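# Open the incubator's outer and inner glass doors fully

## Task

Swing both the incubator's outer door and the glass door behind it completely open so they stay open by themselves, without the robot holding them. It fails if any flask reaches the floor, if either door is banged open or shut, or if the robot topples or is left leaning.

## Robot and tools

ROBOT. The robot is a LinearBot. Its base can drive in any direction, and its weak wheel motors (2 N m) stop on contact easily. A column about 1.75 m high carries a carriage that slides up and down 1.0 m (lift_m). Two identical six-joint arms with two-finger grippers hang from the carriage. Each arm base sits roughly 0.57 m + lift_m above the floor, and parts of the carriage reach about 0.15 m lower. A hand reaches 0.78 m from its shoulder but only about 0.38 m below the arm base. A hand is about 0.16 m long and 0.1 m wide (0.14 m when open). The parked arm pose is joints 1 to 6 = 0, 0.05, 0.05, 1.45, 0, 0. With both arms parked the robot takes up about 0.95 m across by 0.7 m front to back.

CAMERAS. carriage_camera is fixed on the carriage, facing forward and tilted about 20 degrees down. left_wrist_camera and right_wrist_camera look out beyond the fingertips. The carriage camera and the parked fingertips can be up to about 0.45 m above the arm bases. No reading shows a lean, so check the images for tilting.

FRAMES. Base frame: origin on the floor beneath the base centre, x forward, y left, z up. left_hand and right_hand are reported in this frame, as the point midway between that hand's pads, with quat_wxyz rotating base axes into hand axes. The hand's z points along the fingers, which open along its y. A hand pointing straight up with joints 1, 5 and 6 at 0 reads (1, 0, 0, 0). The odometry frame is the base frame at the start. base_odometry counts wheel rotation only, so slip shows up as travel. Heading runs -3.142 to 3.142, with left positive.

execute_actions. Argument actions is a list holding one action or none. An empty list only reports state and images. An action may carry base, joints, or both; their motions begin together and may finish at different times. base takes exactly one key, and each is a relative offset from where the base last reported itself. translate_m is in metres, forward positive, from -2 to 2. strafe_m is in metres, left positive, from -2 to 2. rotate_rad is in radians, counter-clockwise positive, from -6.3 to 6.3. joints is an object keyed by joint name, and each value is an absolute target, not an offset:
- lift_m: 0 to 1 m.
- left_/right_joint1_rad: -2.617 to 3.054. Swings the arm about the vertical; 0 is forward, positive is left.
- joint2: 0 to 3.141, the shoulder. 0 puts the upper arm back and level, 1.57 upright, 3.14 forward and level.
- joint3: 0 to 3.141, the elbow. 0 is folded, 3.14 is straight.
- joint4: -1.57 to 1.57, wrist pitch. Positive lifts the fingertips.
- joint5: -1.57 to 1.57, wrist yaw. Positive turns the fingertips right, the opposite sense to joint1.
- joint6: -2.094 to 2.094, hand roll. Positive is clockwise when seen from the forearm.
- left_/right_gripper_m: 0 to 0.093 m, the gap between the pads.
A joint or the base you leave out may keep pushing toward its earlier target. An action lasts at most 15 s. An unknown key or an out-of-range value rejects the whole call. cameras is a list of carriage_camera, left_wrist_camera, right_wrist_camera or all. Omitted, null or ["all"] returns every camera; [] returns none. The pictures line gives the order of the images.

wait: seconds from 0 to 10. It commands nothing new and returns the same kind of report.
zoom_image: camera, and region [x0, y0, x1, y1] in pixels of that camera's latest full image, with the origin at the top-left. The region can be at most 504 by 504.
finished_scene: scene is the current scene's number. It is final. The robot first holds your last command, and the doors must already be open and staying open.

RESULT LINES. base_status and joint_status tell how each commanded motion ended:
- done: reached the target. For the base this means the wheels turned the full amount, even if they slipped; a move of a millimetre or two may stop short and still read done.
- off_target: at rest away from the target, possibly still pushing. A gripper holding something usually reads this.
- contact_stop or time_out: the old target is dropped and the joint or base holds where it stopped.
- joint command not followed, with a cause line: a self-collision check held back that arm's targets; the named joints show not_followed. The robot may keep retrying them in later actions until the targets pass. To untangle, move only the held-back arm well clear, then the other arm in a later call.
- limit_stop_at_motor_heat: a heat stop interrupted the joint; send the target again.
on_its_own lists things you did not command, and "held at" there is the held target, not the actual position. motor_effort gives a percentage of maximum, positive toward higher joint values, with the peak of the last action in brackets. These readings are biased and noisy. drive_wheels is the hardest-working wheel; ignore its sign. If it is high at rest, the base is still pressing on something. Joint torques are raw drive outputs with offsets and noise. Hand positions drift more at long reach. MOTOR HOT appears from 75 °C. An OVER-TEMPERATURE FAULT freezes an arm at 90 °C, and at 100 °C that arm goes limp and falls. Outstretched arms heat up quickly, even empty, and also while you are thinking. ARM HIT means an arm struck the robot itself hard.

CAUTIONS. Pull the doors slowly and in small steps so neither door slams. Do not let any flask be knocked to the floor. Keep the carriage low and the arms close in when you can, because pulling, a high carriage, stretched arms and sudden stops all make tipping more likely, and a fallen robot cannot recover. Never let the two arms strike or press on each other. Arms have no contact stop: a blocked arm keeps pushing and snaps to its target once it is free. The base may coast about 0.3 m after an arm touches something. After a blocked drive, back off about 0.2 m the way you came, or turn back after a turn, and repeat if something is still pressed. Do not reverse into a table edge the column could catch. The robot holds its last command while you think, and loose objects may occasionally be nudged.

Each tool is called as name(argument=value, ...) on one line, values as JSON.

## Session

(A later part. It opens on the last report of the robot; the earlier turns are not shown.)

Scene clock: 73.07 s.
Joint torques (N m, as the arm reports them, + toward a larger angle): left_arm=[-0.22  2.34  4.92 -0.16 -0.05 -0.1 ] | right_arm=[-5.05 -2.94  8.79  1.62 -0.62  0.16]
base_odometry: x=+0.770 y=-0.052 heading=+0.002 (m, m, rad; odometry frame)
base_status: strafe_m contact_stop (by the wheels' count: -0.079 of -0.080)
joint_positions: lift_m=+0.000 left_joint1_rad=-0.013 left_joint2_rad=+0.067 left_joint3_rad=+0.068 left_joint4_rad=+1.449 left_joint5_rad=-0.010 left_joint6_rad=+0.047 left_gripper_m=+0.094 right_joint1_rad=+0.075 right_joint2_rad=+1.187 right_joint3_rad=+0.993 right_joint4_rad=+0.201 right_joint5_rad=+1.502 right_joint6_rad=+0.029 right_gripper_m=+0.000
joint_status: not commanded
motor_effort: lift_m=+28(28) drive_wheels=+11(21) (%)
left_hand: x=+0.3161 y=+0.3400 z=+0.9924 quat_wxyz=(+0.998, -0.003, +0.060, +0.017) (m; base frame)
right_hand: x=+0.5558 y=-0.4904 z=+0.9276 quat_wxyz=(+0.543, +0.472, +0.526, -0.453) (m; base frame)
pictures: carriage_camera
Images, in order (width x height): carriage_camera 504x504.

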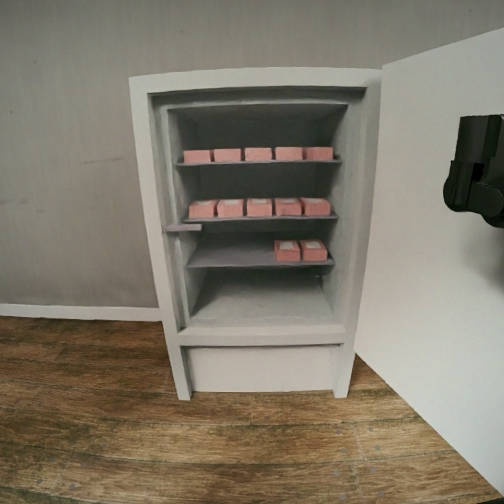

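execute_actions(actions=[{"base":{"strafe_m":0.55},"joints":{"right_joint1_rad":0,"right_joint5_rad":0,"right_joint2_rad":0.25,"right_joint3_rad":0.25,"right_joint4_rad":0,"right_joint6_rad":1.57,"right_gripper_m":0.093}}], cameras=[])

execute_actions(actions=[{"base":{"translate_m":0.25}}], cameras=["carriage_camera","right_wrist_camera"])

Scene clock: 80.70 s.
Joint torques (N m, as the arm reports them, + toward a larger angle): left_arm=[-0.13  2.36  4.72 -0.15 -0.04 -0.11] | right_arm=[-0.38  0.89  7.19  2.33 -0.13  0.1 ]
base_odometry: x=+0.769 y=+0.498 heading=+0.002 (m, m, rad; odometry frame)
base_status: done
joint_positions: lift_m=+0.000 left_joint1_rad=-0.013 left_joint2_rad=+0.067 left_joint3_rad=+0.068 left_joint4_rad=+1.449 left_joint5_rad=-0.010 left_joint6_rad=+0.047 left_gripper_m=+0.094 right_joint1_rad=+0.006 right_joint2_rad=+0.263 right_joint3_rad=+0.268 right_joint4_rad=+0.005 right_joint5_rad=+0.007 right_joint6_rad=+1.562 right_gripper_m=+0.093
joint_status: all done
motor_effort: lift_m=+29(29) drive_wheels=-5(30) (%)
left_hand: x=+0.3161 y=+0.3400 z=+0.9924 quat_wxyz=(+0.998, -0.003, +0.060, +0.017) (m; base frame)
right_hand: x=+0.5405 y=-0.3385 z=+0.8030 quat_wxyz=(+0.505, +0.496, +0.499, +0.500) (m; base frame)
pictures: none
No camera images: the call's "cameras" was empty. Leave "cameras" out to get every camera's image.

Scene clock: 83.10 s.
Joint torques (N m, as the arm reports them, + toward a larger angle): left_arm=[-0.12  2.31  4.95 -0.1  -0.05 -0.1 ] | right_arm=[-0.35  0.93  7.25  2.36 -0.12  0.1 ]
base_odometry: x=+1.019 y=+0.499 heading=+0.003 (m, m, rad; odometry frame)
base_status: done
joint_positions: lift_m=+0.000 left_joint1_rad=-0.013 left_joint2_rad=+0.067 left_joint3_rad=+0.068 left_joint4_rad=+1.450 left_joint5_rad=-0.010 left_joint6_rad=+0.047 left_gripper_m=+0.094 right_joint1_rad=+0.006 right_joint2_rad=+0.263 right_joint3_rad=+0.268 right_joint4_rad=+0.006 right_joint5_rad=+0.007 right_joint6_rad=+1.562 right_gripper_m=+0.093
joint_status: not commanded
motor_effort: lift_m=+28(29) drive_wheels=-6(21) (%)
left_hand: x=+0.3159 y=+0.3400 z=+0.9924 quat_wxyz=(+0.998, -0.003, +0.060, +0.017) (m; base frame)
right_hand: x=+0.5405 y=-0.3385 z=+0.8031 quat_wxyz=(+0.505, +0.495, +0.499, +0.500) (m; base frame)
pictures: carriage_camera, right_wrist_camera
Images, in order (width x height): carriage_camera 504x504, right_wrist_camera 504x504.

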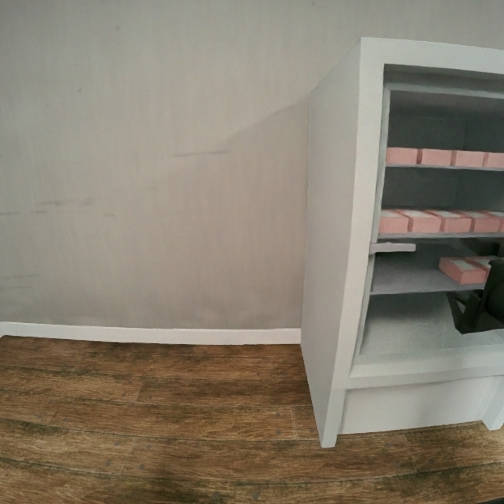

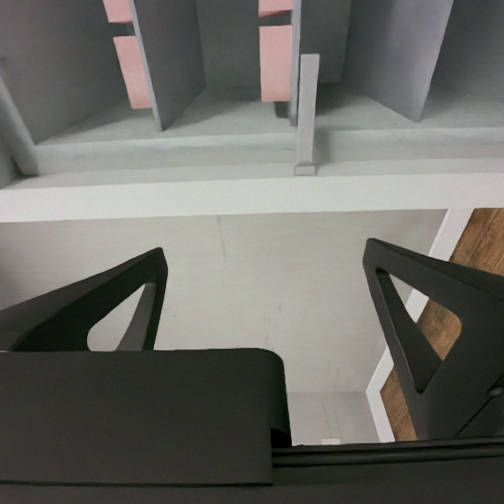

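execute_actions(actions=[{"base":{"translate_m":0.1},"joints":{"right_joint2_rad":0.08,"right_joint3_rad":0.08}}], cameras=["carriage_camera","right_wrist_camera"])

zoom_image(camera="right_wrist_camera", region=[150,0,400,250])

Scene clock: 87.20 s.
Joint torques (N m, as the arm reports them, + toward a larger angle): left_arm=[-0.13  2.42  4.8  -0.12 -0.05 -0.11] | right_arm=[-0.37  0.93  7.26  2.4  -0.12  0.1 ]
base_odometry: x=+1.119 y=+0.500 heading=+0.004 (m, m, rad; odometry frame)
base_status: done
joint_positions: lift_m=+0.000 left_joint1_rad=-0.013 left_joint2_rad=+0.067 left_joint3_rad=+0.068 left_joint4_rad=+1.451 left_joint5_rad=-0.010 left_joint6_rad=+0.047 left_gripper_m=+0.094 right_joint1_rad=+0.006 right_joint2_rad=+0.097 right_joint3_rad=+0.096 right_joint4_rad=+0.002 right_joint5_rad=+0.006 right_joint6_rad=+1.562 right_gripper_m=+0.093
joint_status: all done
motor_effort: lift_m=+29(28) drive_wheels=-5(23) (%)
left_hand: x=+0.3156 y=+0.3400 z=+0.9924 quat_wxyz=(+0.998, -0.003, +0.059, +0.017) (m; base frame)
right_hand: x=+0.5331 y=-0.3384 z=+0.7561 quat_wxyz=(+0.503, +0.498, +0.502, +0.498) (m; base frame)
pictures: carriage_camera, right_wrist_camera
Images, in order (width x height): carriage_camera 504x504, right_wrist_camera 504x504.

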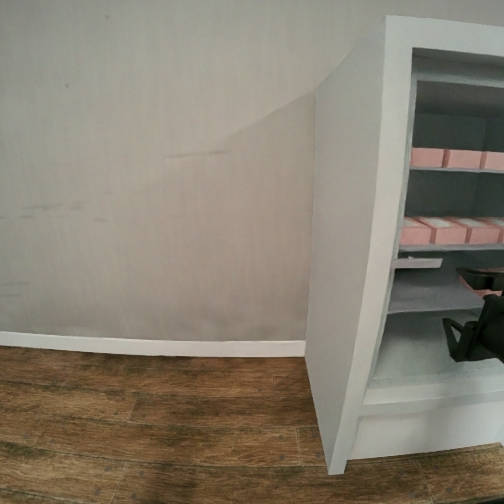

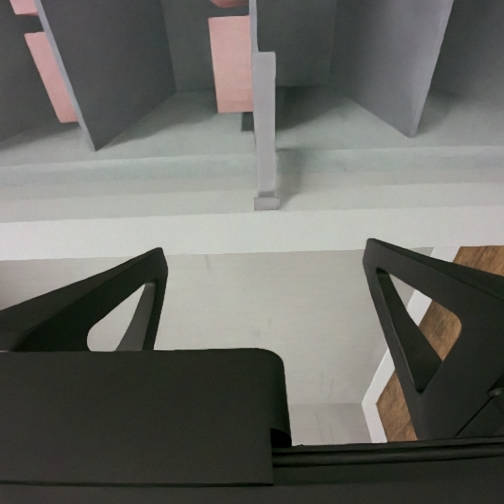

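Region (150, 0, 400, 250) of right_wrist_camera's 504x504 image, scaled by 2.016, with more detail than that image has.

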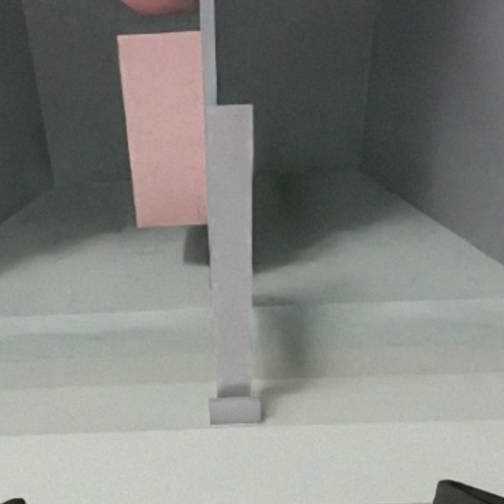

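execute_actions(actions=[{"base":{"translate_m":0.09}}], cameras=["carriage_camera","right_wrist_camera"])

zoom_image(camera="carriage_camera", region=[384,220,504,340])

Scene clock: 92.67 s.
Joint torques (N m, as the arm reports them, + toward a larger angle): left_arm=[-0.11  2.42  4.71 -0.17 -0.05 -0.1 ] | right_arm=[-0.39  0.89  7.31  2.39 -0.11  0.1 ]
base_odometry: x=+1.209 y=+0.500 heading=+0.004 (m, m, rad; odometry frame)
base_status: done
joint_positions: lift_m=+0.000 left_joint1_rad=-0.013 left_joint2_rad=+0.067 left_joint3_rad=+0.068 left_joint4_rad=+1.452 left_joint5_rad=-0.010 left_joint6_rad=+0.047 left_gripper_m=+0.094 right_joint1_rad=+0.006 right_joint2_rad=+0.097 right_joint3_rad=+0.096 right_joint4_rad=+0.003 right_joint5_rad=+0.006 right_joint6_rad=+1.562 right_gripper_m=+0.093
joint_status: not commanded
motor_effort: lift_m=+28(29) drive_wheels=-6(23) (%)
left_hand: x=+0.3155 y=+0.3400 z=+0.9924 quat_wxyz=(+0.998, -0.003, +0.059, +0.017) (m; base frame)
right_hand: x=+0.5331 y=-0.3383 z=+0.7563 quat_wxyz=(+0.503, +0.497, +0.502, +0.498) (m; base frame)
pictures: carriage_camera, right_wrist_camera
Images, in order (width x height): carriage_camera 504x504, right_wrist_camera 504x504.

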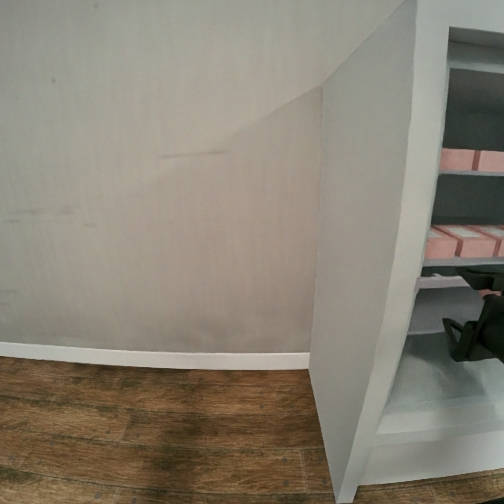

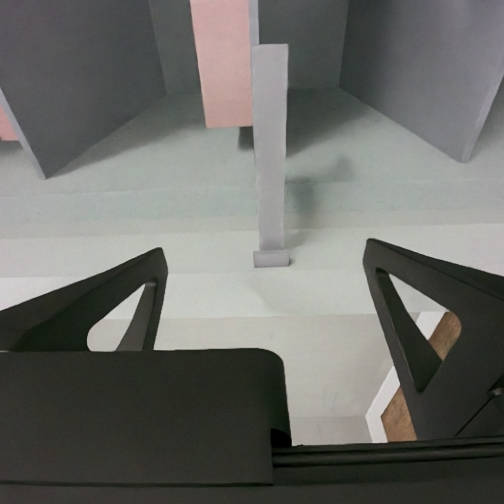

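Region (384, 220, 504, 340) of carriage_camera's 504x504 image, scaled by 4.200, with more detail than that image has.

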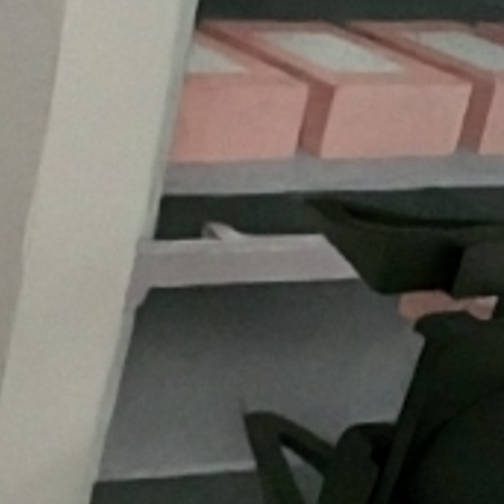

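execute_actions(actions=[{"base":{"strafe_m":-0.03}}], cameras=[])

execute_actions(actions=[{"base":{"translate_m":0.07}}], cameras=["carriage_camera","right_wrist_camera"])

Scene clock: 96.20 s.
Joint torques (N m, as the arm reports them, + toward a larger angle): left_arm=[-0.11  2.33  4.84 -0.17 -0.04 -0.1 ] | right_arm=[-0.35  0.91  7.26  2.35 -0.08  0.1 ]
base_odometry: x=+1.210 y=+0.470 heading=+0.005 (m, m, rad; odometry frame)
base_status: done
joint_positions: lift_m=+0.000 left_joint1_rad=-0.013 left_joint2_rad=+0.067 left_joint3_rad=+0.068 left_joint4_rad=+1.452 left_joint5_rad=-0.010 left_joint6_rad=+0.047 left_gripper_m=+0.094 right_joint1_rad=+0.006 right_joint2_rad=+0.097 right_joint3_rad=+0.096 right_joint4_rad=+0.003 right_joint5_rad=+0.005 right_joint6_rad=+1.562 right_gripper_m=+0.093
joint_status: not commanded
motor_effort: lift_m=+28(27) drive_wheels=-4(18) (%)
left_hand: x=+0.3155 y=+0.3400 z=+0.9924 quat_wxyz=(+0.998, -0.003, +0.059, +0.017) (m; base frame)
right_hand: x=+0.5331 y=-0.3382 z=+0.7564 quat_wxyz=(+0.503, +0.497, +0.502, +0.498) (m; base frame)
pictures: none
No camera images: the call's "cameras" was empty. Leave "cameras" out to get every camera's image.

Scene clock: 97.63 s.
Joint torques (N m, as the arm reports them, + toward a larger angle): left_arm=[-0.1   2.36  4.85 -0.16 -0.04 -0.1 ] | right_arm=[-0.35  0.9   7.37  2.36 -0.11  0.1 ]
base_odometry: x=+1.280 y=+0.470 heading=+0.004 (m, m, rad; odometry frame)
base_status: done
joint_positions: lift_m=+0.000 left_joint1_rad=-0.013 left_joint2_rad=+0.067 left_joint3_rad=+0.068 left_joint4_rad=+1.451 left_joint5_rad=-0.010 left_joint6_rad=+0.047 left_gripper_m=+0.094 right_joint1_rad=+0.006 right_joint2_rad=+0.097 right_joint3_rad=+0.096 right_joint4_rad=+0.003 right_joint5_rad=+0.005 right_joint6_rad=+1.562 right_gripper_m=+0.093
joint_status: not commanded
motor_effort: lift_m=+29(28) drive_wheels=-6(20) (%)
left_hand: x=+0.3156 y=+0.3400 z=+0.9924 quat_wxyz=(+0.998, -0.003, +0.059, +0.017) (m; base frame)
right_hand: x=+0.5331 y=-0.3382 z=+0.7565 quat_wxyz=(+0.503, +0.497, +0.502, +0.499) (m; base frame)
pictures: carriage_camera, right_wrist_camera
Images, in order (width x height): carriage_camera 504x504, right_wrist_camera 504x504.

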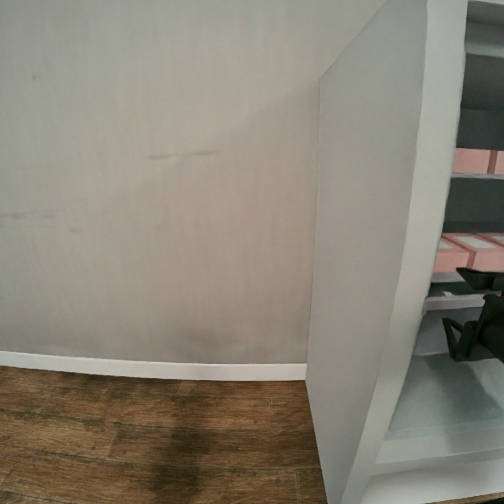

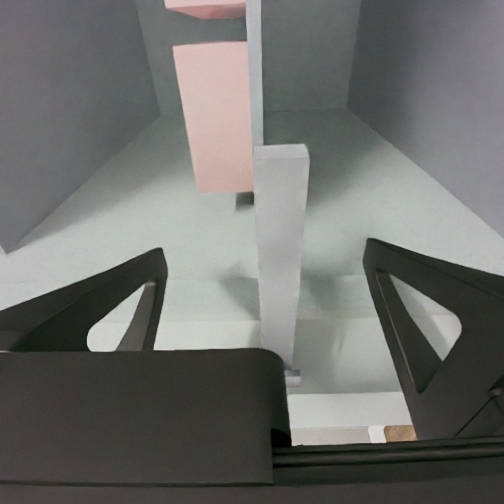

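execute_actions(actions=[{"base":{"translate_m":0.045}}], cameras=["right_wrist_camera"])

execute_actions(actions=[{"joints":{"right_gripper_m":0}}], cameras=["right_wrist_camera"])

execute_actions(actions=[{"joints":{"right_joint6_rad":2.05}}], cameras=["right_wrist_camera","carriage_camera"])

Scene clock: 102.03 s.
Joint torques (N m, as the arm reports them, + toward a larger angle): left_arm=[-0.01  2.42  5.06 -0.17 -0.05 -0.1 ] | right_arm=[-0.33  7.21  4.38  3.81  0.19  0.12]
base_odometry: x=+1.303 y=+0.470 heading=-0.001 (m, m, rad; odometry frame)
base_status: translate_m contact_stop (by the wheels' count: +0.023 of +0.045)
joint_positions: lift_m=+0.000 left_joint1_rad=-0.013 left_joint2_rad=+0.065 left_joint3_rad=+0.065 left_joint4_rad=+1.449 left_joint5_rad=-0.010 left_joint6_rad=+0.047 left_gripper_m=+0.094 right_joint1_rad=+0.006 right_joint2_rad=+0.017 right_joint3_rad=+0.130 right_joint4_rad=-0.137 right_joint5_rad=-0.022 right_joint6_rad=+1.560 right_gripper_m=+0.093
joint_status: not commanded
motor_effort: lift_m=+34(34) drive_wheels=+50(76) (%)
left_hand: x=+0.3164 y=+0.3401 z=+0.9911 quat_wxyz=(+0.998, -0.003, +0.061, +0.017) (m; base frame)
right_hand: x=+0.5234 y=-0.3334 z=+0.7557 quat_wxyz=(+0.489, +0.496, +0.516, +0.498) (m; base frame)
pictures: right_wrist_camera
Images, in order (width x height): right_wrist_camera 504x504.

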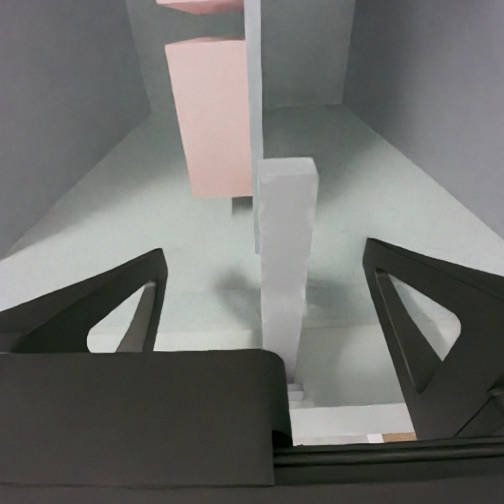

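not run: a stop came earlier in this reply.

not run: a stop came earlier in this reply.

Fingertips touched the glass.

execute_actions(actions=[{"base":{"translate_m":-0.022}}], cameras=[])

execute_actions(actions=[{"joints":{"right_gripper_m":0}}], cameras=["right_wrist_camera"])

execute_actions(actions=[{"joints":{"right_joint6_rad":2.05}}], cameras=["right_wrist_camera","carriage_camera"])

Scene clock: 105.23 s.
Joint torques (N m, as the arm reports them, + toward a larger angle): left_arm=[-0.21  2.43  5.21 -0.04 -0.02 -0.1 ] | right_arm=[-0.45  3.43  6.68  2.48  0.04  0.11]
base_odometry: x=+1.281 y=+0.470 heading=+0.000 (m, m, rad; odometry frame)
base_status: done
joint_positions: lift_m=+0.000 left_joint1_rad=-0.013 left_joint2_rad=+0.065 left_joint3_rad=+0.064 left_joint4_rad=+1.448 left_joint5_rad=-0.010 left_joint6_rad=+0.047 left_gripper_m=+0.094 right_joint1_rad=+0.006 right_joint2_rad=+0.065 right_joint3_rad=+0.103 right_joint4_rad=-0.007 right_joint5_rad=-0.009 right_joint6_rad=+1.561 right_gripper_m=+0.093
joint_status: not commanded
motor_effort: lift_m=+33(34) drive_wheels=+4(26) (%)
left_hand: x=+0.3167 y=+0.3401 z=+0.9911 quat_wxyz=(+0.998, -0.003, +0.062, +0.017) (m; base frame)
right_hand: x=+0.5297 y=-0.3357 z=+0.7645 quat_wxyz=(+0.507, +0.486, +0.498, +0.509) (m; base frame)
pictures: none
No camera images: the call's "cameras" was empty. Leave "cameras" out to get every camera's image.

Scene clock: 105.97 s.
Joint torques (N m, as the arm reports them, + toward a larger angle): left_arm=[-0.12  2.5   5.1  -0.12 -0.04 -0.11] | right_arm=[-0.4   3.01  7.81  2.7   0.04  0.1 ]
base_odometry: x=+1.281 y=+0.470 heading=+0.000 (m, m, rad; odometry frame)
base_status: not commanded
joint_positions: lift_m=+0.000 left_joint1_rad=-0.013 left_joint2_rad=+0.065 left_joint3_rad=+0.064 left_joint4_rad=+1.448 left_joint5_rad=-0.010 left_joint6_rad=+0.047 left_gripper_m=+0.094 right_joint1_rad=+0.006 right_joint2_rad=+0.070 right_joint3_rad=+0.091 right_joint4_rad=-0.028 right_joint5_rad=-0.008 right_joint6_rad=+1.562 right_gripper_m=+0.015
joint_status: right_gripper_m off_target (ended at +0.015, target +0.000)
motor_effort: lift_m=+32(33) drive_wheels=+3(4) (%)
left_hand: x=+0.3167 y=+0.3401 z=+0.9911 quat_wxyz=(+0.998, -0.003, +0.062, +0.017) (m; base frame)
right_hand: x=+0.5311 y=-0.3358 z=+0.7519 quat_wxyz=(+0.497, +0.496, +0.507, +0.500) (m; base frame)
pictures: right_wrist_camera
Images, in order (width x height): right_wrist_camera 504x504.

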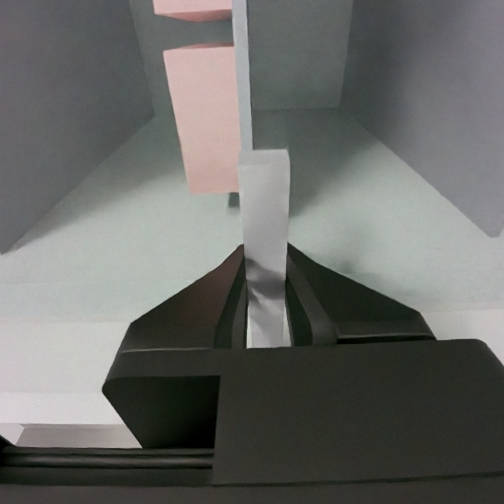

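Scene clock: 107.03 s.
Joint torques (N m, as the arm reports them, + toward a larger angle): left_arm=[-0.12  2.48  5.12 -0.14 -0.04 -0.1 ] | right_arm=[-0.45  2.98  7.78  2.68 -0.04  2.06]
base_odometry: x=+1.281 y=+0.470 heading=+0.000 (m, m, rad; odometry frame)
base_status: not commanded
joint_positions: lift_m=+0.000 left_joint1_rad=-0.013 left_joint2_rad=+0.065 left_joint3_rad=+0.064 left_joint4_rad=+1.448 left_joint5_rad=-0.010 left_joint6_rad=+0.047 left_gripper_m=+0.094 right_joint1_rad=+0.006 right_joint2_rad=+0.070 right_joint3_rad=+0.091 right_joint4_rad=-0.028 right_joint5_rad=+0.000 right_joint6_rad=+1.842 right_gripper_m=+0.020
joint_status: right_joint6_rad off_target (ended at +1.842, target +2.050)
motor_effort: lift_m=+33(32) drive_wheels=+3(3) (%)
left_hand: x=+0.3167 y=+0.3401 z=+0.9911 quat_wxyz=(+0.998, -0.003, +0.062, +0.017) (m; base frame)
right_hand: x=+0.5311 y=-0.3372 z=+0.7519 quat_wxyz=(+0.425, +0.564, +0.431, +0.562) (m; base frame)
pictures: carriage_camera, right_wrist_camera
Images, in order (width x height): carriage_camera 504x504, right_wrist_camera 504x504.

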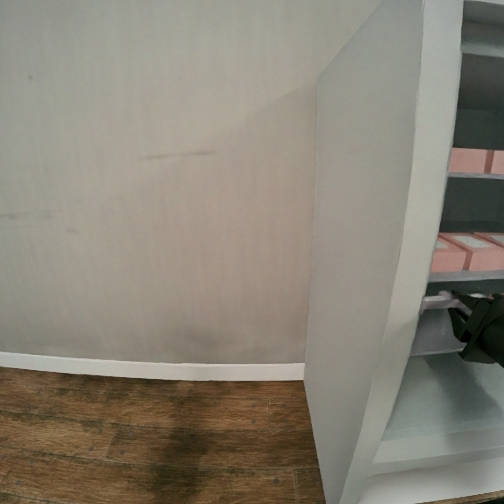

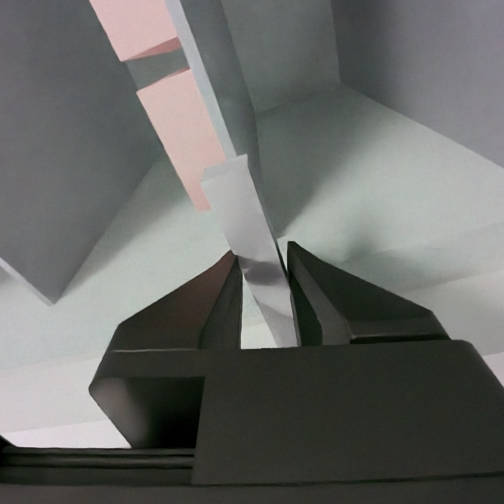

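execute_actions(actions=[{"joints":{"right_joint6_rad":1.15,"lift_m":0.02}}], cameras=["right_wrist_camera","carriage_camera"])

Scene clock: 109.87 s.
Joint torques (N m, as the arm reports them, + toward a larger angle): left_arm=[-0.11  2.48  5.14 -0.12 -0.04 -0.1 ] | right_arm=[-0.43  2.75  8.52  3.16 -0.01 -0.21]
base_odometry: x=+1.281 y=+0.470 heading=+0.000 (m, m, rad; odometry frame)
base_status: not commanded
joint_positions: lift_m=+0.020 left_joint1_rad=-0.013 left_joint2_rad=+0.065 left_joint3_rad=+0.064 left_joint4_rad=+1.448 left_joint5_rad=-0.010 left_joint6_rad=+0.047 left_gripper_m=+0.094 right_joint1_rad=+0.006 right_joint2_rad=+0.072 right_joint3_rad=+0.082 right_joint4_rad=-0.072 right_joint5_rad=-0.004 right_joint6_rad=+1.175 right_gripper_m=+0.015
joint_status: right_joint6_rad off_target (ended at +1.175, target +1.150); the others done
on_its_own: right_gripper_m moved -0.005 toward your old target +0.000
motor_effort: lift_m=+31(38) drive_wheels=+4(4) (%)
left_hand: x=+0.3167 y=+0.3401 z=+1.0111 quat_wxyz=(+0.998, -0.003, +0.062, +0.017) (m; base frame)
right_hand: x=+0.5314 y=-0.3365 z=+0.7562 quat_wxyz=(+0.568, +0.401, +0.609, +0.382) (m; base frame)
pictures: carriage_camera, right_wrist_camera
Images, in order (width x height): carriage_camera 504x504, right_wrist_camera 504x504.

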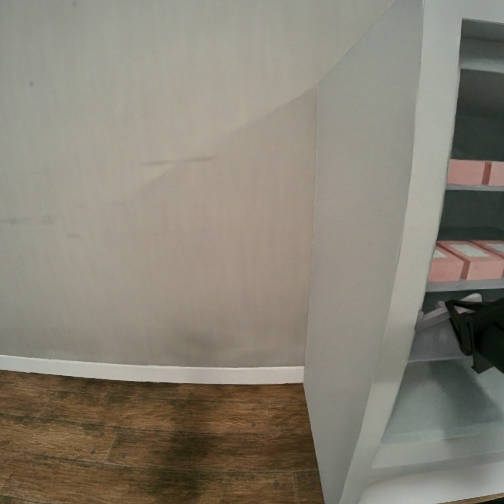

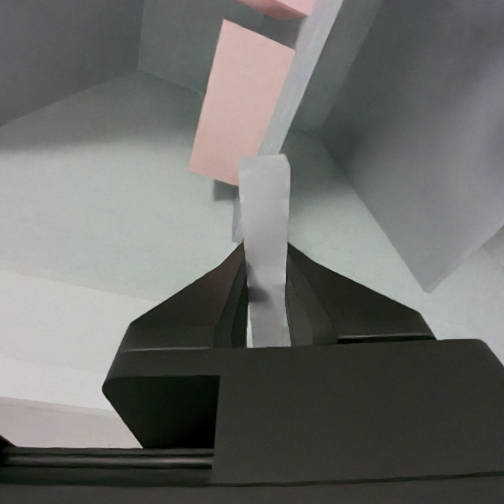

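It turns.

execute_actions(actions=[{"joints":{"right_joint6_rad":0.7,"lift_m":0.04,"right_joint5_rad":-0.06}}], cameras=["right_wrist_camera","carriage_camera"])

execute_actions(actions=[{"base":{"translate_m":-0.1}}], cameras=["right_wrist_camera","carriage_camera"])

Scene clock: 112.67 s.
Joint torques (N m, as the arm reports them, + toward a larger angle): left_arm=[-0.13  2.5   5.11 -0.14 -0.04 -0.11] | right_arm=[ 0.07  2.3   9.49  3.52 -0.32 -0.22]
base_odometry: x=+1.281 y=+0.470 heading=+0.000 (m, m, rad; odometry frame)
base_status: not commanded
joint_positions: lift_m=+0.040 left_joint1_rad=-0.013 left_joint2_rad=+0.065 left_joint3_rad=+0.064 left_joint4_rad=+1.448 left_joint5_rad=-0.010 left_joint6_rad=+0.047 left_gripper_m=+0.094 right_joint1_rad=-0.001 right_joint2_rad=+0.078 right_joint3_rad=+0.070 right_joint4_rad=-0.106 right_joint5_rad=-0.034 right_joint6_rad=+0.727 right_gripper_m=+0.015
joint_status: right_joint5_rad off_target (ended at -0.034, target -0.060); right_joint6_rad off_target (ended at +0.727, target +0.700); the others done
motor_effort: lift_m=+32(35) drive_wheels=+5(4) (%)
left_hand: x=+0.3167 y=+0.3401 z=+1.0311 quat_wxyz=(+0.998, -0.003, +0.062, +0.017) (m; base frame)
right_hand: x=+0.5313 y=-0.3331 z=+0.7611 quat_wxyz=(+0.618, +0.255, +0.701, +0.248) (m; base frame)
pictures: carriage_camera, right_wrist_camera
Images, in order (width x height): carriage_camera 504x504, right_wrist_camera 504x504.

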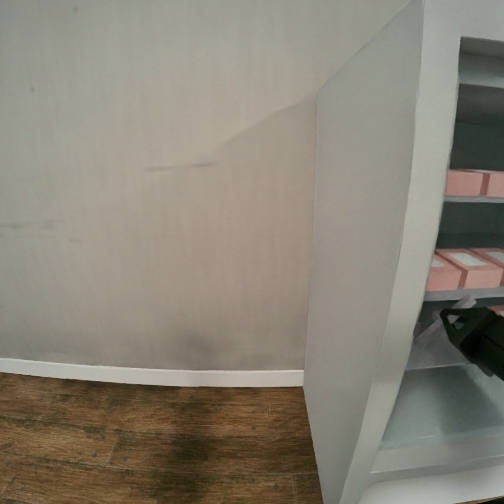

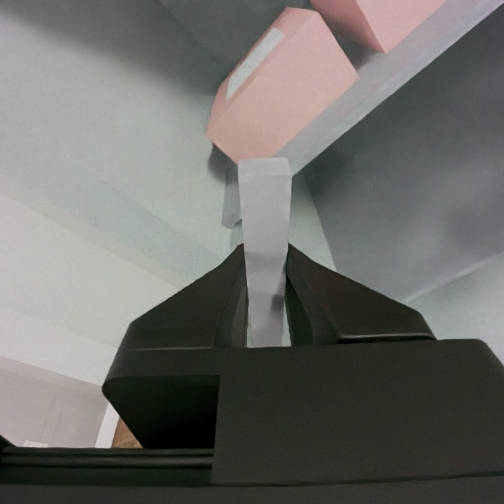

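Scene clock: 114.23 s.
Joint torques (N m, as the arm reports them, + toward a larger angle): left_arm=[-0.17  2.54  5.05 -0.12 -0.04 -0.11] | right_arm=[ 0.78  2.29  9.49  3.48 -0.72  0.  ]
base_odometry: x=+1.181 y=+0.470 heading=+0.000 (m, m, rad; odometry frame)
base_status: done
joint_positions: lift_m=+0.040 left_joint1_rad=-0.013 left_joint2_rad=+0.065 left_joint3_rad=+0.064 left_joint4_rad=+1.449 left_joint5_rad=-0.010 left_joint6_rad=+0.047 left_gripper_m=+0.094 right_joint1_rad=-0.011 right_joint2_rad=+0.078 right_joint3_rad=+0.070 right_joint4_rad=-0.103 right_joint5_rad=+0.001 right_joint6_rad=+0.703 right_gripper_m=+0.016
joint_status: not commanded
on_its_own: right_joint6_rad moved -0.023 to your old target +0.700
motor_effort: lift_m=+32(32) drive_wheels=-6(24) (%)
left_hand: x=+0.3165 y=+0.3401 z=+1.0311 quat_wxyz=(+0.998, -0.003, +0.061, +0.017) (m; base frame)
right_hand: x=+0.5315 y=-0.3416 z=+0.7618 quat_wxyz=(+0.628, +0.261, +0.698, +0.226) (m; base frame)
pictures: carriage_camera, right_wrist_camera
Images, in order (width x height): carriage_camera 504x504, right_wrist_camera 504x504.

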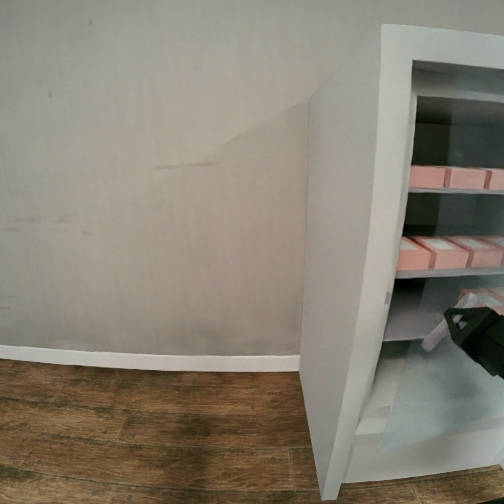

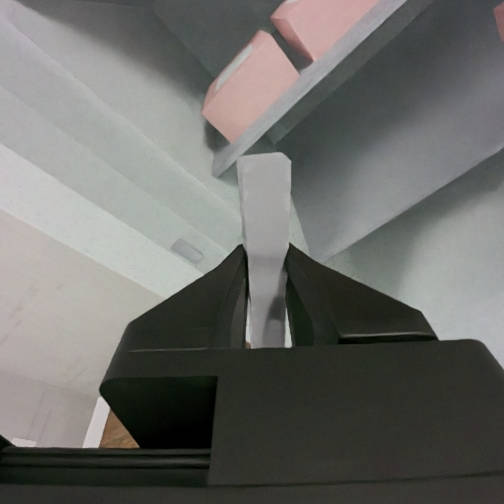

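execute_actions(actions=[{"base":{"strafe_m":-0.03},"joints":{"right_joint6_rad":1.5,"lift_m":0.015,"right_joint5_rad":0}}], cameras=[])

execute_actions(actions=[{"base":{"translate_m":-0.11}}], cameras=[])

execute_actions(actions=[{"base":{"strafe_m":-0.05}}], cameras=[])

execute_actions(actions=[{"base":{"translate_m":-0.09}}], cameras=["right_wrist_camera","carriage_camera"])

Scene clock: 118.20 s.
Joint torques (N m, as the arm reports them, + toward a larger angle): left_arm=[-0.09  2.5   5.12 -0.14 -0.04 -0.1 ] | right_arm=[-1.19  2.32  9.49  2.82  1.03  0.3 ]
base_odometry: x=+1.181 y=+0.440 heading=-0.001 (m, m, rad; odometry frame)
base_status: done
joint_positions: lift_m=+0.015 left_joint1_rad=-0.013 left_joint2_rad=+0.065 left_joint3_rad=+0.064 left_joint4_rad=+1.449 left_joint5_rad=-0.010 left_joint6_rad=+0.047 left_gripper_m=+0.094 right_joint1_rad=+0.018 right_joint2_rad=+0.078 right_joint3_rad=+0.070 right_joint4_rad=-0.039 right_joint5_rad=-0.099 right_joint6_rad=+1.472 right_gripper_m=+0.015
joint_status: right_joint5_rad off_target (ended at -0.099, target +0.000); right_joint6_rad off_target (ended at +1.472, target +1.500); the others done
motor_effort: lift_m=+27(33) drive_wheels=+13(22) (%)
left_hand: x=+0.3165 y=+0.3401 z=+1.0066 quat_wxyz=(+0.998, -0.003, +0.061, +0.017) (m; base frame)
right_hand: x=+0.5316 y=-0.3173 z=+0.7529 quat_wxyz=(+0.483, +0.455, +0.563, +0.494) (m; base frame)
pictures: none
No camera images: the call's "cameras" was empty. Leave "cameras" out to get every camera's image.

Scene clock: 119.90 s.
Joint torques (N m, as the arm reports them, + toward a larger angle): left_arm=[-0.11  2.48  5.09 -0.13 -0.04 -0.1 ] | right_arm=[ 0.59  2.34  9.45  2.82 -0.63  0.23]
base_odometry: x=+1.071 y=+0.440 heading=-0.001 (m, m, rad; odometry frame)
base_status: done
joint_positions: lift_m=+0.015 left_joint1_rad=-0.013 left_joint2_rad=+0.065 left_joint3_rad=+0.064 left_joint4_rad=+1.447 left_joint5_rad=-0.010 left_joint6_rad=+0.047 left_gripper_m=+0.094 right_joint1_rad=-0.009 right_joint2_rad=+0.078 right_joint3_rad=+0.070 right_joint4_rad=-0.041 right_joint5_rad=+0.056 right_joint6_rad=+1.478 right_gripper_m=+0.015
joint_status: not commanded
motor_effort: lift_m=+27(27) drive_wheels=-2(20) (%)
left_hand: x=+0.3169 y=+0.3401 z=+1.0065 quat_wxyz=(+0.998, -0.003, +0.062, +0.017) (m; base frame)
right_hand: x=+0.5324 y=-0.3504 z=+0.7525 quat_wxyz=(+0.525, +0.504, +0.520, +0.447) (m; base frame)
pictures: none
No camera images: the call's "cameras" was empty. Leave "cameras" out to get every camera's image.

Scene clock: 121.03 s.
Joint torques (N m, as the arm reports them, + toward a larger angle): left_arm=[-0.12  2.38  5.04 -0.17 -0.04 -0.11] | right_arm=[-1.8   2.33  9.55  2.86  1.3   0.16]
base_odometry: x=+1.070 y=+0.398 heading=-0.002 (m, m, rad; odometry frame)
base_status: strafe_m contact_stop (by the wheels' count: -0.042 of -0.050)
joint_positions: lift_m=+0.015 left_joint1_rad=-0.013 left_joint2_rad=+0.065 left_joint3_rad=+0.064 left_joint4_rad=+1.450 left_joint5_rad=-0.010 left_joint6_rad=+0.047 left_gripper_m=+0.094 right_joint1_rad=+0.028 right_joint2_rad=+0.078 right_joint3_rad=+0.070 right_joint4_rad=-0.042 right_joint5_rad=-0.126 right_joint6_rad=+1.488 right_gripper_m=+0.015
joint_status: not commanded
motor_effort: lift_m=+27(28) drive_wheels=+4(22) (%)
left_hand: x=+0.3163 y=+0.3401 z=+1.0066 quat_wxyz=(+0.998, -0.003, +0.061, +0.017) (m; base frame)
right_hand: x=+0.5307 y=-0.3103 z=+0.7523 quat_wxyz=(+0.468, +0.450, +0.567, +0.506) (m; base frame)
pictures: none
No camera images: the call's "cameras" was empty. Leave "cameras" out to get every camera's image.

not run: a stop came earlier in this reply.

execute_actions(actions=[{"base":{"translate_m":-0.1},"joints":{"right_joint5_rad":0}}], cameras=[])

execute_actions(actions=[{"joints":{"right_gripper_m":0.05}}], cameras=[])

execute_actions(actions=[{"base":{"translate_m":-0.1}}], cameras=["right_wrist_camera","carriage_camera"])

Scene clock: 124.67 s.
Joint torques (N m, as the arm reports them, + toward a larger angle): left_arm=[-0.11  2.51  5.05 -0.12 -0.05 -0.1 ] | right_arm=[ 1.22  2.39  9.45  2.78 -1.13  0.11]
base_odometry: x=+0.975 y=+0.397 heading=-0.002 (m, m, rad; odometry frame)
base_status: translate_m contact_stop (by the wheels' count: -0.095 of -0.100)
joint_positions: lift_m=+0.015 left_joint1_rad=-0.013 left_joint2_rad=+0.065 left_joint3_rad=+0.064 left_joint4_rad=+1.449 left_joint5_rad=-0.010 left_joint6_rad=+0.047 left_gripper_m=+0.094 right_joint1_rad=-0.021 right_joint2_rad=+0.078 right_joint3_rad=+0.070 right_joint4_rad=-0.041 right_joint5_rad=+0.101 right_joint6_rad=+1.492 right_gripper_m=+0.015
joint_status: right_joint5_rad off_target (ended at +0.101, target +0.000)
motor_effort: lift_m=+27(27) drive_wheels=+5(18) (%)
left_hand: x=+0.3164 y=+0.3401 z=+1.0066 quat_wxyz=(+0.998, -0.003, +0.061, +0.017) (m; base frame)
right_hand: x=+0.5314 y=-0.3611 z=+0.7525 quat_wxyz=(+0.535, +0.522, +0.502, +0.435) (m; base frame)
pictures: none
No camera images: the call's "cameras" was empty. Leave "cameras" out to get every camera's image.

not run: a stop came earlier in this reply.

not run: a stop came earlier in this reply.

execute_actions(actions=[{"joints":{"right_gripper_m":0.05,"right_joint5_rad":0.1}}], cameras=[])

execute_actions(actions=[{"base":{"translate_m":-0.1}}], cameras=["carriage_camera"])

execute_actions(actions=[{"base":{"strafe_m":0.38},"joints":{"right_gripper_m":0,"right_joint6_rad":0,"right_joint5_rad":1.45,"right_joint2_rad":1.2,"right_joint3_rad":1.0,"right_joint4_rad":0.2}}], cameras=["carriage_camera"])

execute_actions(actions=[{"base":{"translate_m":0.19}}], cameras=["right_wrist_camera","carriage_camera"])

Scene clock: 128.77 s.
Joint torques (N m, as the arm reports them, + toward a larger angle): left_arm=[-0.08  2.5   5.13 -0.15 -0.05 -0.11] | right_arm=[ 0.57  2.34  9.48  2.43 -0.16  0.1 ]
base_odometry: x=+0.975 y=+0.397 heading=-0.002 (m, m, rad; odometry frame)
base_status: not commanded
joint_positions: lift_m=+0.015 left_joint1_rad=-0.013 left_joint2_rad=+0.065 left_joint3_rad=+0.064 left_joint4_rad=+1.449 left_joint5_rad=-0.010 left_joint6_rad=+0.047 left_gripper_m=+0.094 right_joint1_rad=-0.008 right_joint2_rad=+0.078 right_joint3_rad=+0.070 right_joint4_rad=-0.007 right_joint5_rad=+0.109 right_joint6_rad=+1.493 right_gripper_m=+0.050
joint_status: all done
motor_effort: lift_m=+27(27) drive_wheels=+3(4) (%)
left_hand: x=+0.3164 y=+0.3401 z=+1.0066 quat_wxyz=(+0.998, -0.003, +0.061, +0.017) (m; base frame)
right_hand: x=+0.5318 y=-0.3595 z=+0.7609 quat_wxyz=(+0.543, +0.513, +0.494, +0.445) (m; base frame)
pictures: none
No camera images: the call's "cameras" was empty. Leave "cameras" out to get every camera's image.

Scene clock: 130.43 s.
Joint torques (N m, as the arm reports them, + toward a larger angle): left_arm=[-0.12  2.52  5.1  -0.12 -0.04 -0.11] | right_arm=[ 0.56  2.37  9.38  2.41 -0.13  0.1 ]
base_odometry: x=+0.875 y=+0.397 heading=-0.002 (m, m, rad; odometry frame)
base_status: done
joint_positions: lift_m=+0.015 left_joint1_rad=-0.013 left_joint2_rad=+0.065 left_joint3_rad=+0.064 left_joint4_rad=+1.449 left_joint5_rad=-0.010 left_joint6_rad=+0.047 left_gripper_m=+0.094 right_joint1_rad=-0.008 right_joint2_rad=+0.078 right_joint3_rad=+0.070 right_joint4_rad=-0.003 right_joint5_rad=+0.108 right_joint6_rad=+1.493 right_gripper_m=+0.050
joint_status: not commanded
motor_effort: lift_m=+26(27) drive_wheels=-3(22) (%)
left_hand: x=+0.3164 y=+0.3401 z=+1.0066 quat_wxyz=(+0.998, -0.003, +0.061, +0.017) (m; base frame)
right_hand: x=+0.5318 y=-0.3593 z=+0.7618 quat_wxyz=(+0.544, +0.512, +0.493, +0.446) (m; base frame)
pictures: carriage_camera
Images, in order (width x height): carriage_camera 504x504.

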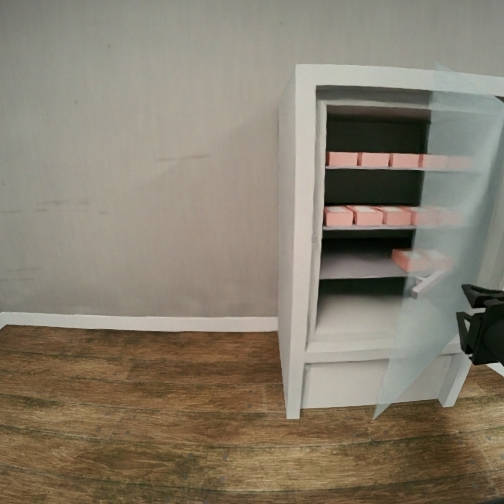

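Scene clock: 133.30 s.
Joint torques (N m, as the arm reports them, + toward a larger angle): left_arm=[-0.12  2.42  5.12 -0.15 -0.04 -0.1 ] | right_arm=[ 0.37 -3.52  9.69  1.6   0.03  0.02]
base_odometry: x=+0.875 y=+0.777 heading=-0.002 (m, m, rad; odometry frame)
base_status: done
joint_positions: lift_m=+0.015 left_joint1_rad=-0.013 left_joint2_rad=+0.065 left_joint3_rad=+0.064 left_joint4_rad=+1.449 left_joint5_rad=-0.010 left_joint6_rad=+0.047 left_gripper_m=+0.094 right_joint1_rad=-0.006 right_joint2_rad=+1.193 right_joint3_rad=+0.983 right_joint4_rad=+0.207 right_joint5_rad=+1.442 right_joint6_rad=+0.008 right_gripper_m=+0.000
joint_status: all done
motor_effort: lift_m=+27(26) drive_wheels=-5(19) (%)
left_hand: x=+0.3164 y=+0.3401 z=+1.0066 quat_wxyz=(+0.998, -0.003, +0.061, +0.017) (m; base frame)
right_hand: x=+0.5548 y=-0.5107 z=+0.9382 quat_wxyz=(+0.531, +0.470, +0.529, -0.467) (m; base frame)
pictures: carriage_camera
Images, in order (width x height): carriage_camera 504x504.

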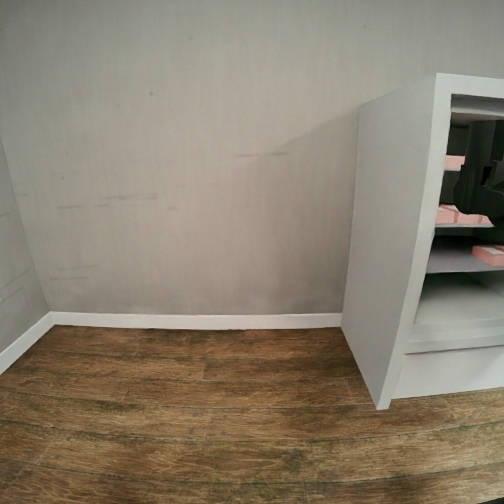

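Scene clock: 135.43 s.
Joint torques (N m, as the arm reports them, + toward a larger angle): left_arm=[-0.11  2.49  5.13 -0.16 -0.04 -0.1 ] | right_arm=[ 0.4  -3.58  9.54  1.63  0.02  0.02]
base_odometry: x=+1.065 y=+0.777 heading=-0.001 (m, m, rad; odometry frame)
base_status: done
joint_positions: lift_m=+0.015 left_joint1_rad=-0.013 left_joint2_rad=+0.065 left_joint3_rad=+0.064 left_joint4_rad=+1.450 left_joint5_rad=-0.010 left_joint6_rad=+0.047 left_gripper_m=+0.094 right_joint1_rad=-0.006 right_joint2_rad=+1.193 right_joint3_rad=+0.983 right_joint4_rad=+0.206 right_joint5_rad=+1.444 right_joint6_rad=+0.008 right_gripper_m=+0.000
joint_status: not commanded
motor_effort: lift_m=+26(27) drive_wheels=-6(21) (%)
left_hand: x=+0.3161 y=+0.3401 z=+1.0066 quat_wxyz=(+0.998, -0.003, +0.060, +0.017) (m; base frame)
right_hand: x=+0.5545 y=-0.5107 z=+0.9381 quat_wxyz=(+0.530, +0.470, +0.529, -0.468) (m; base frame)
pictures: carriage_camera, right_wrist_camera
Images, in order (width x height): carriage_camera 504x504, right_wrist_camera 504x504.

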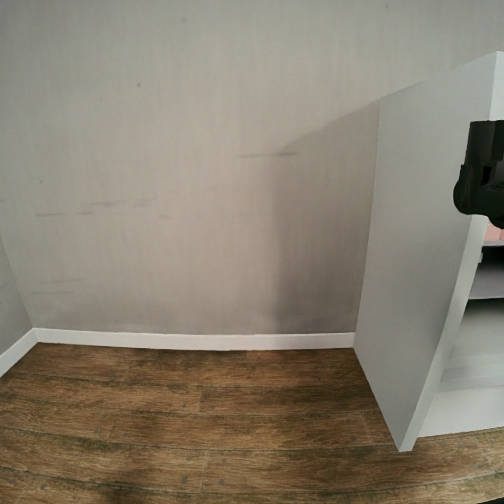

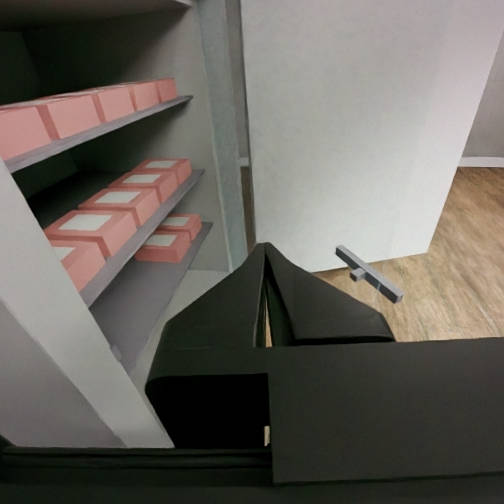

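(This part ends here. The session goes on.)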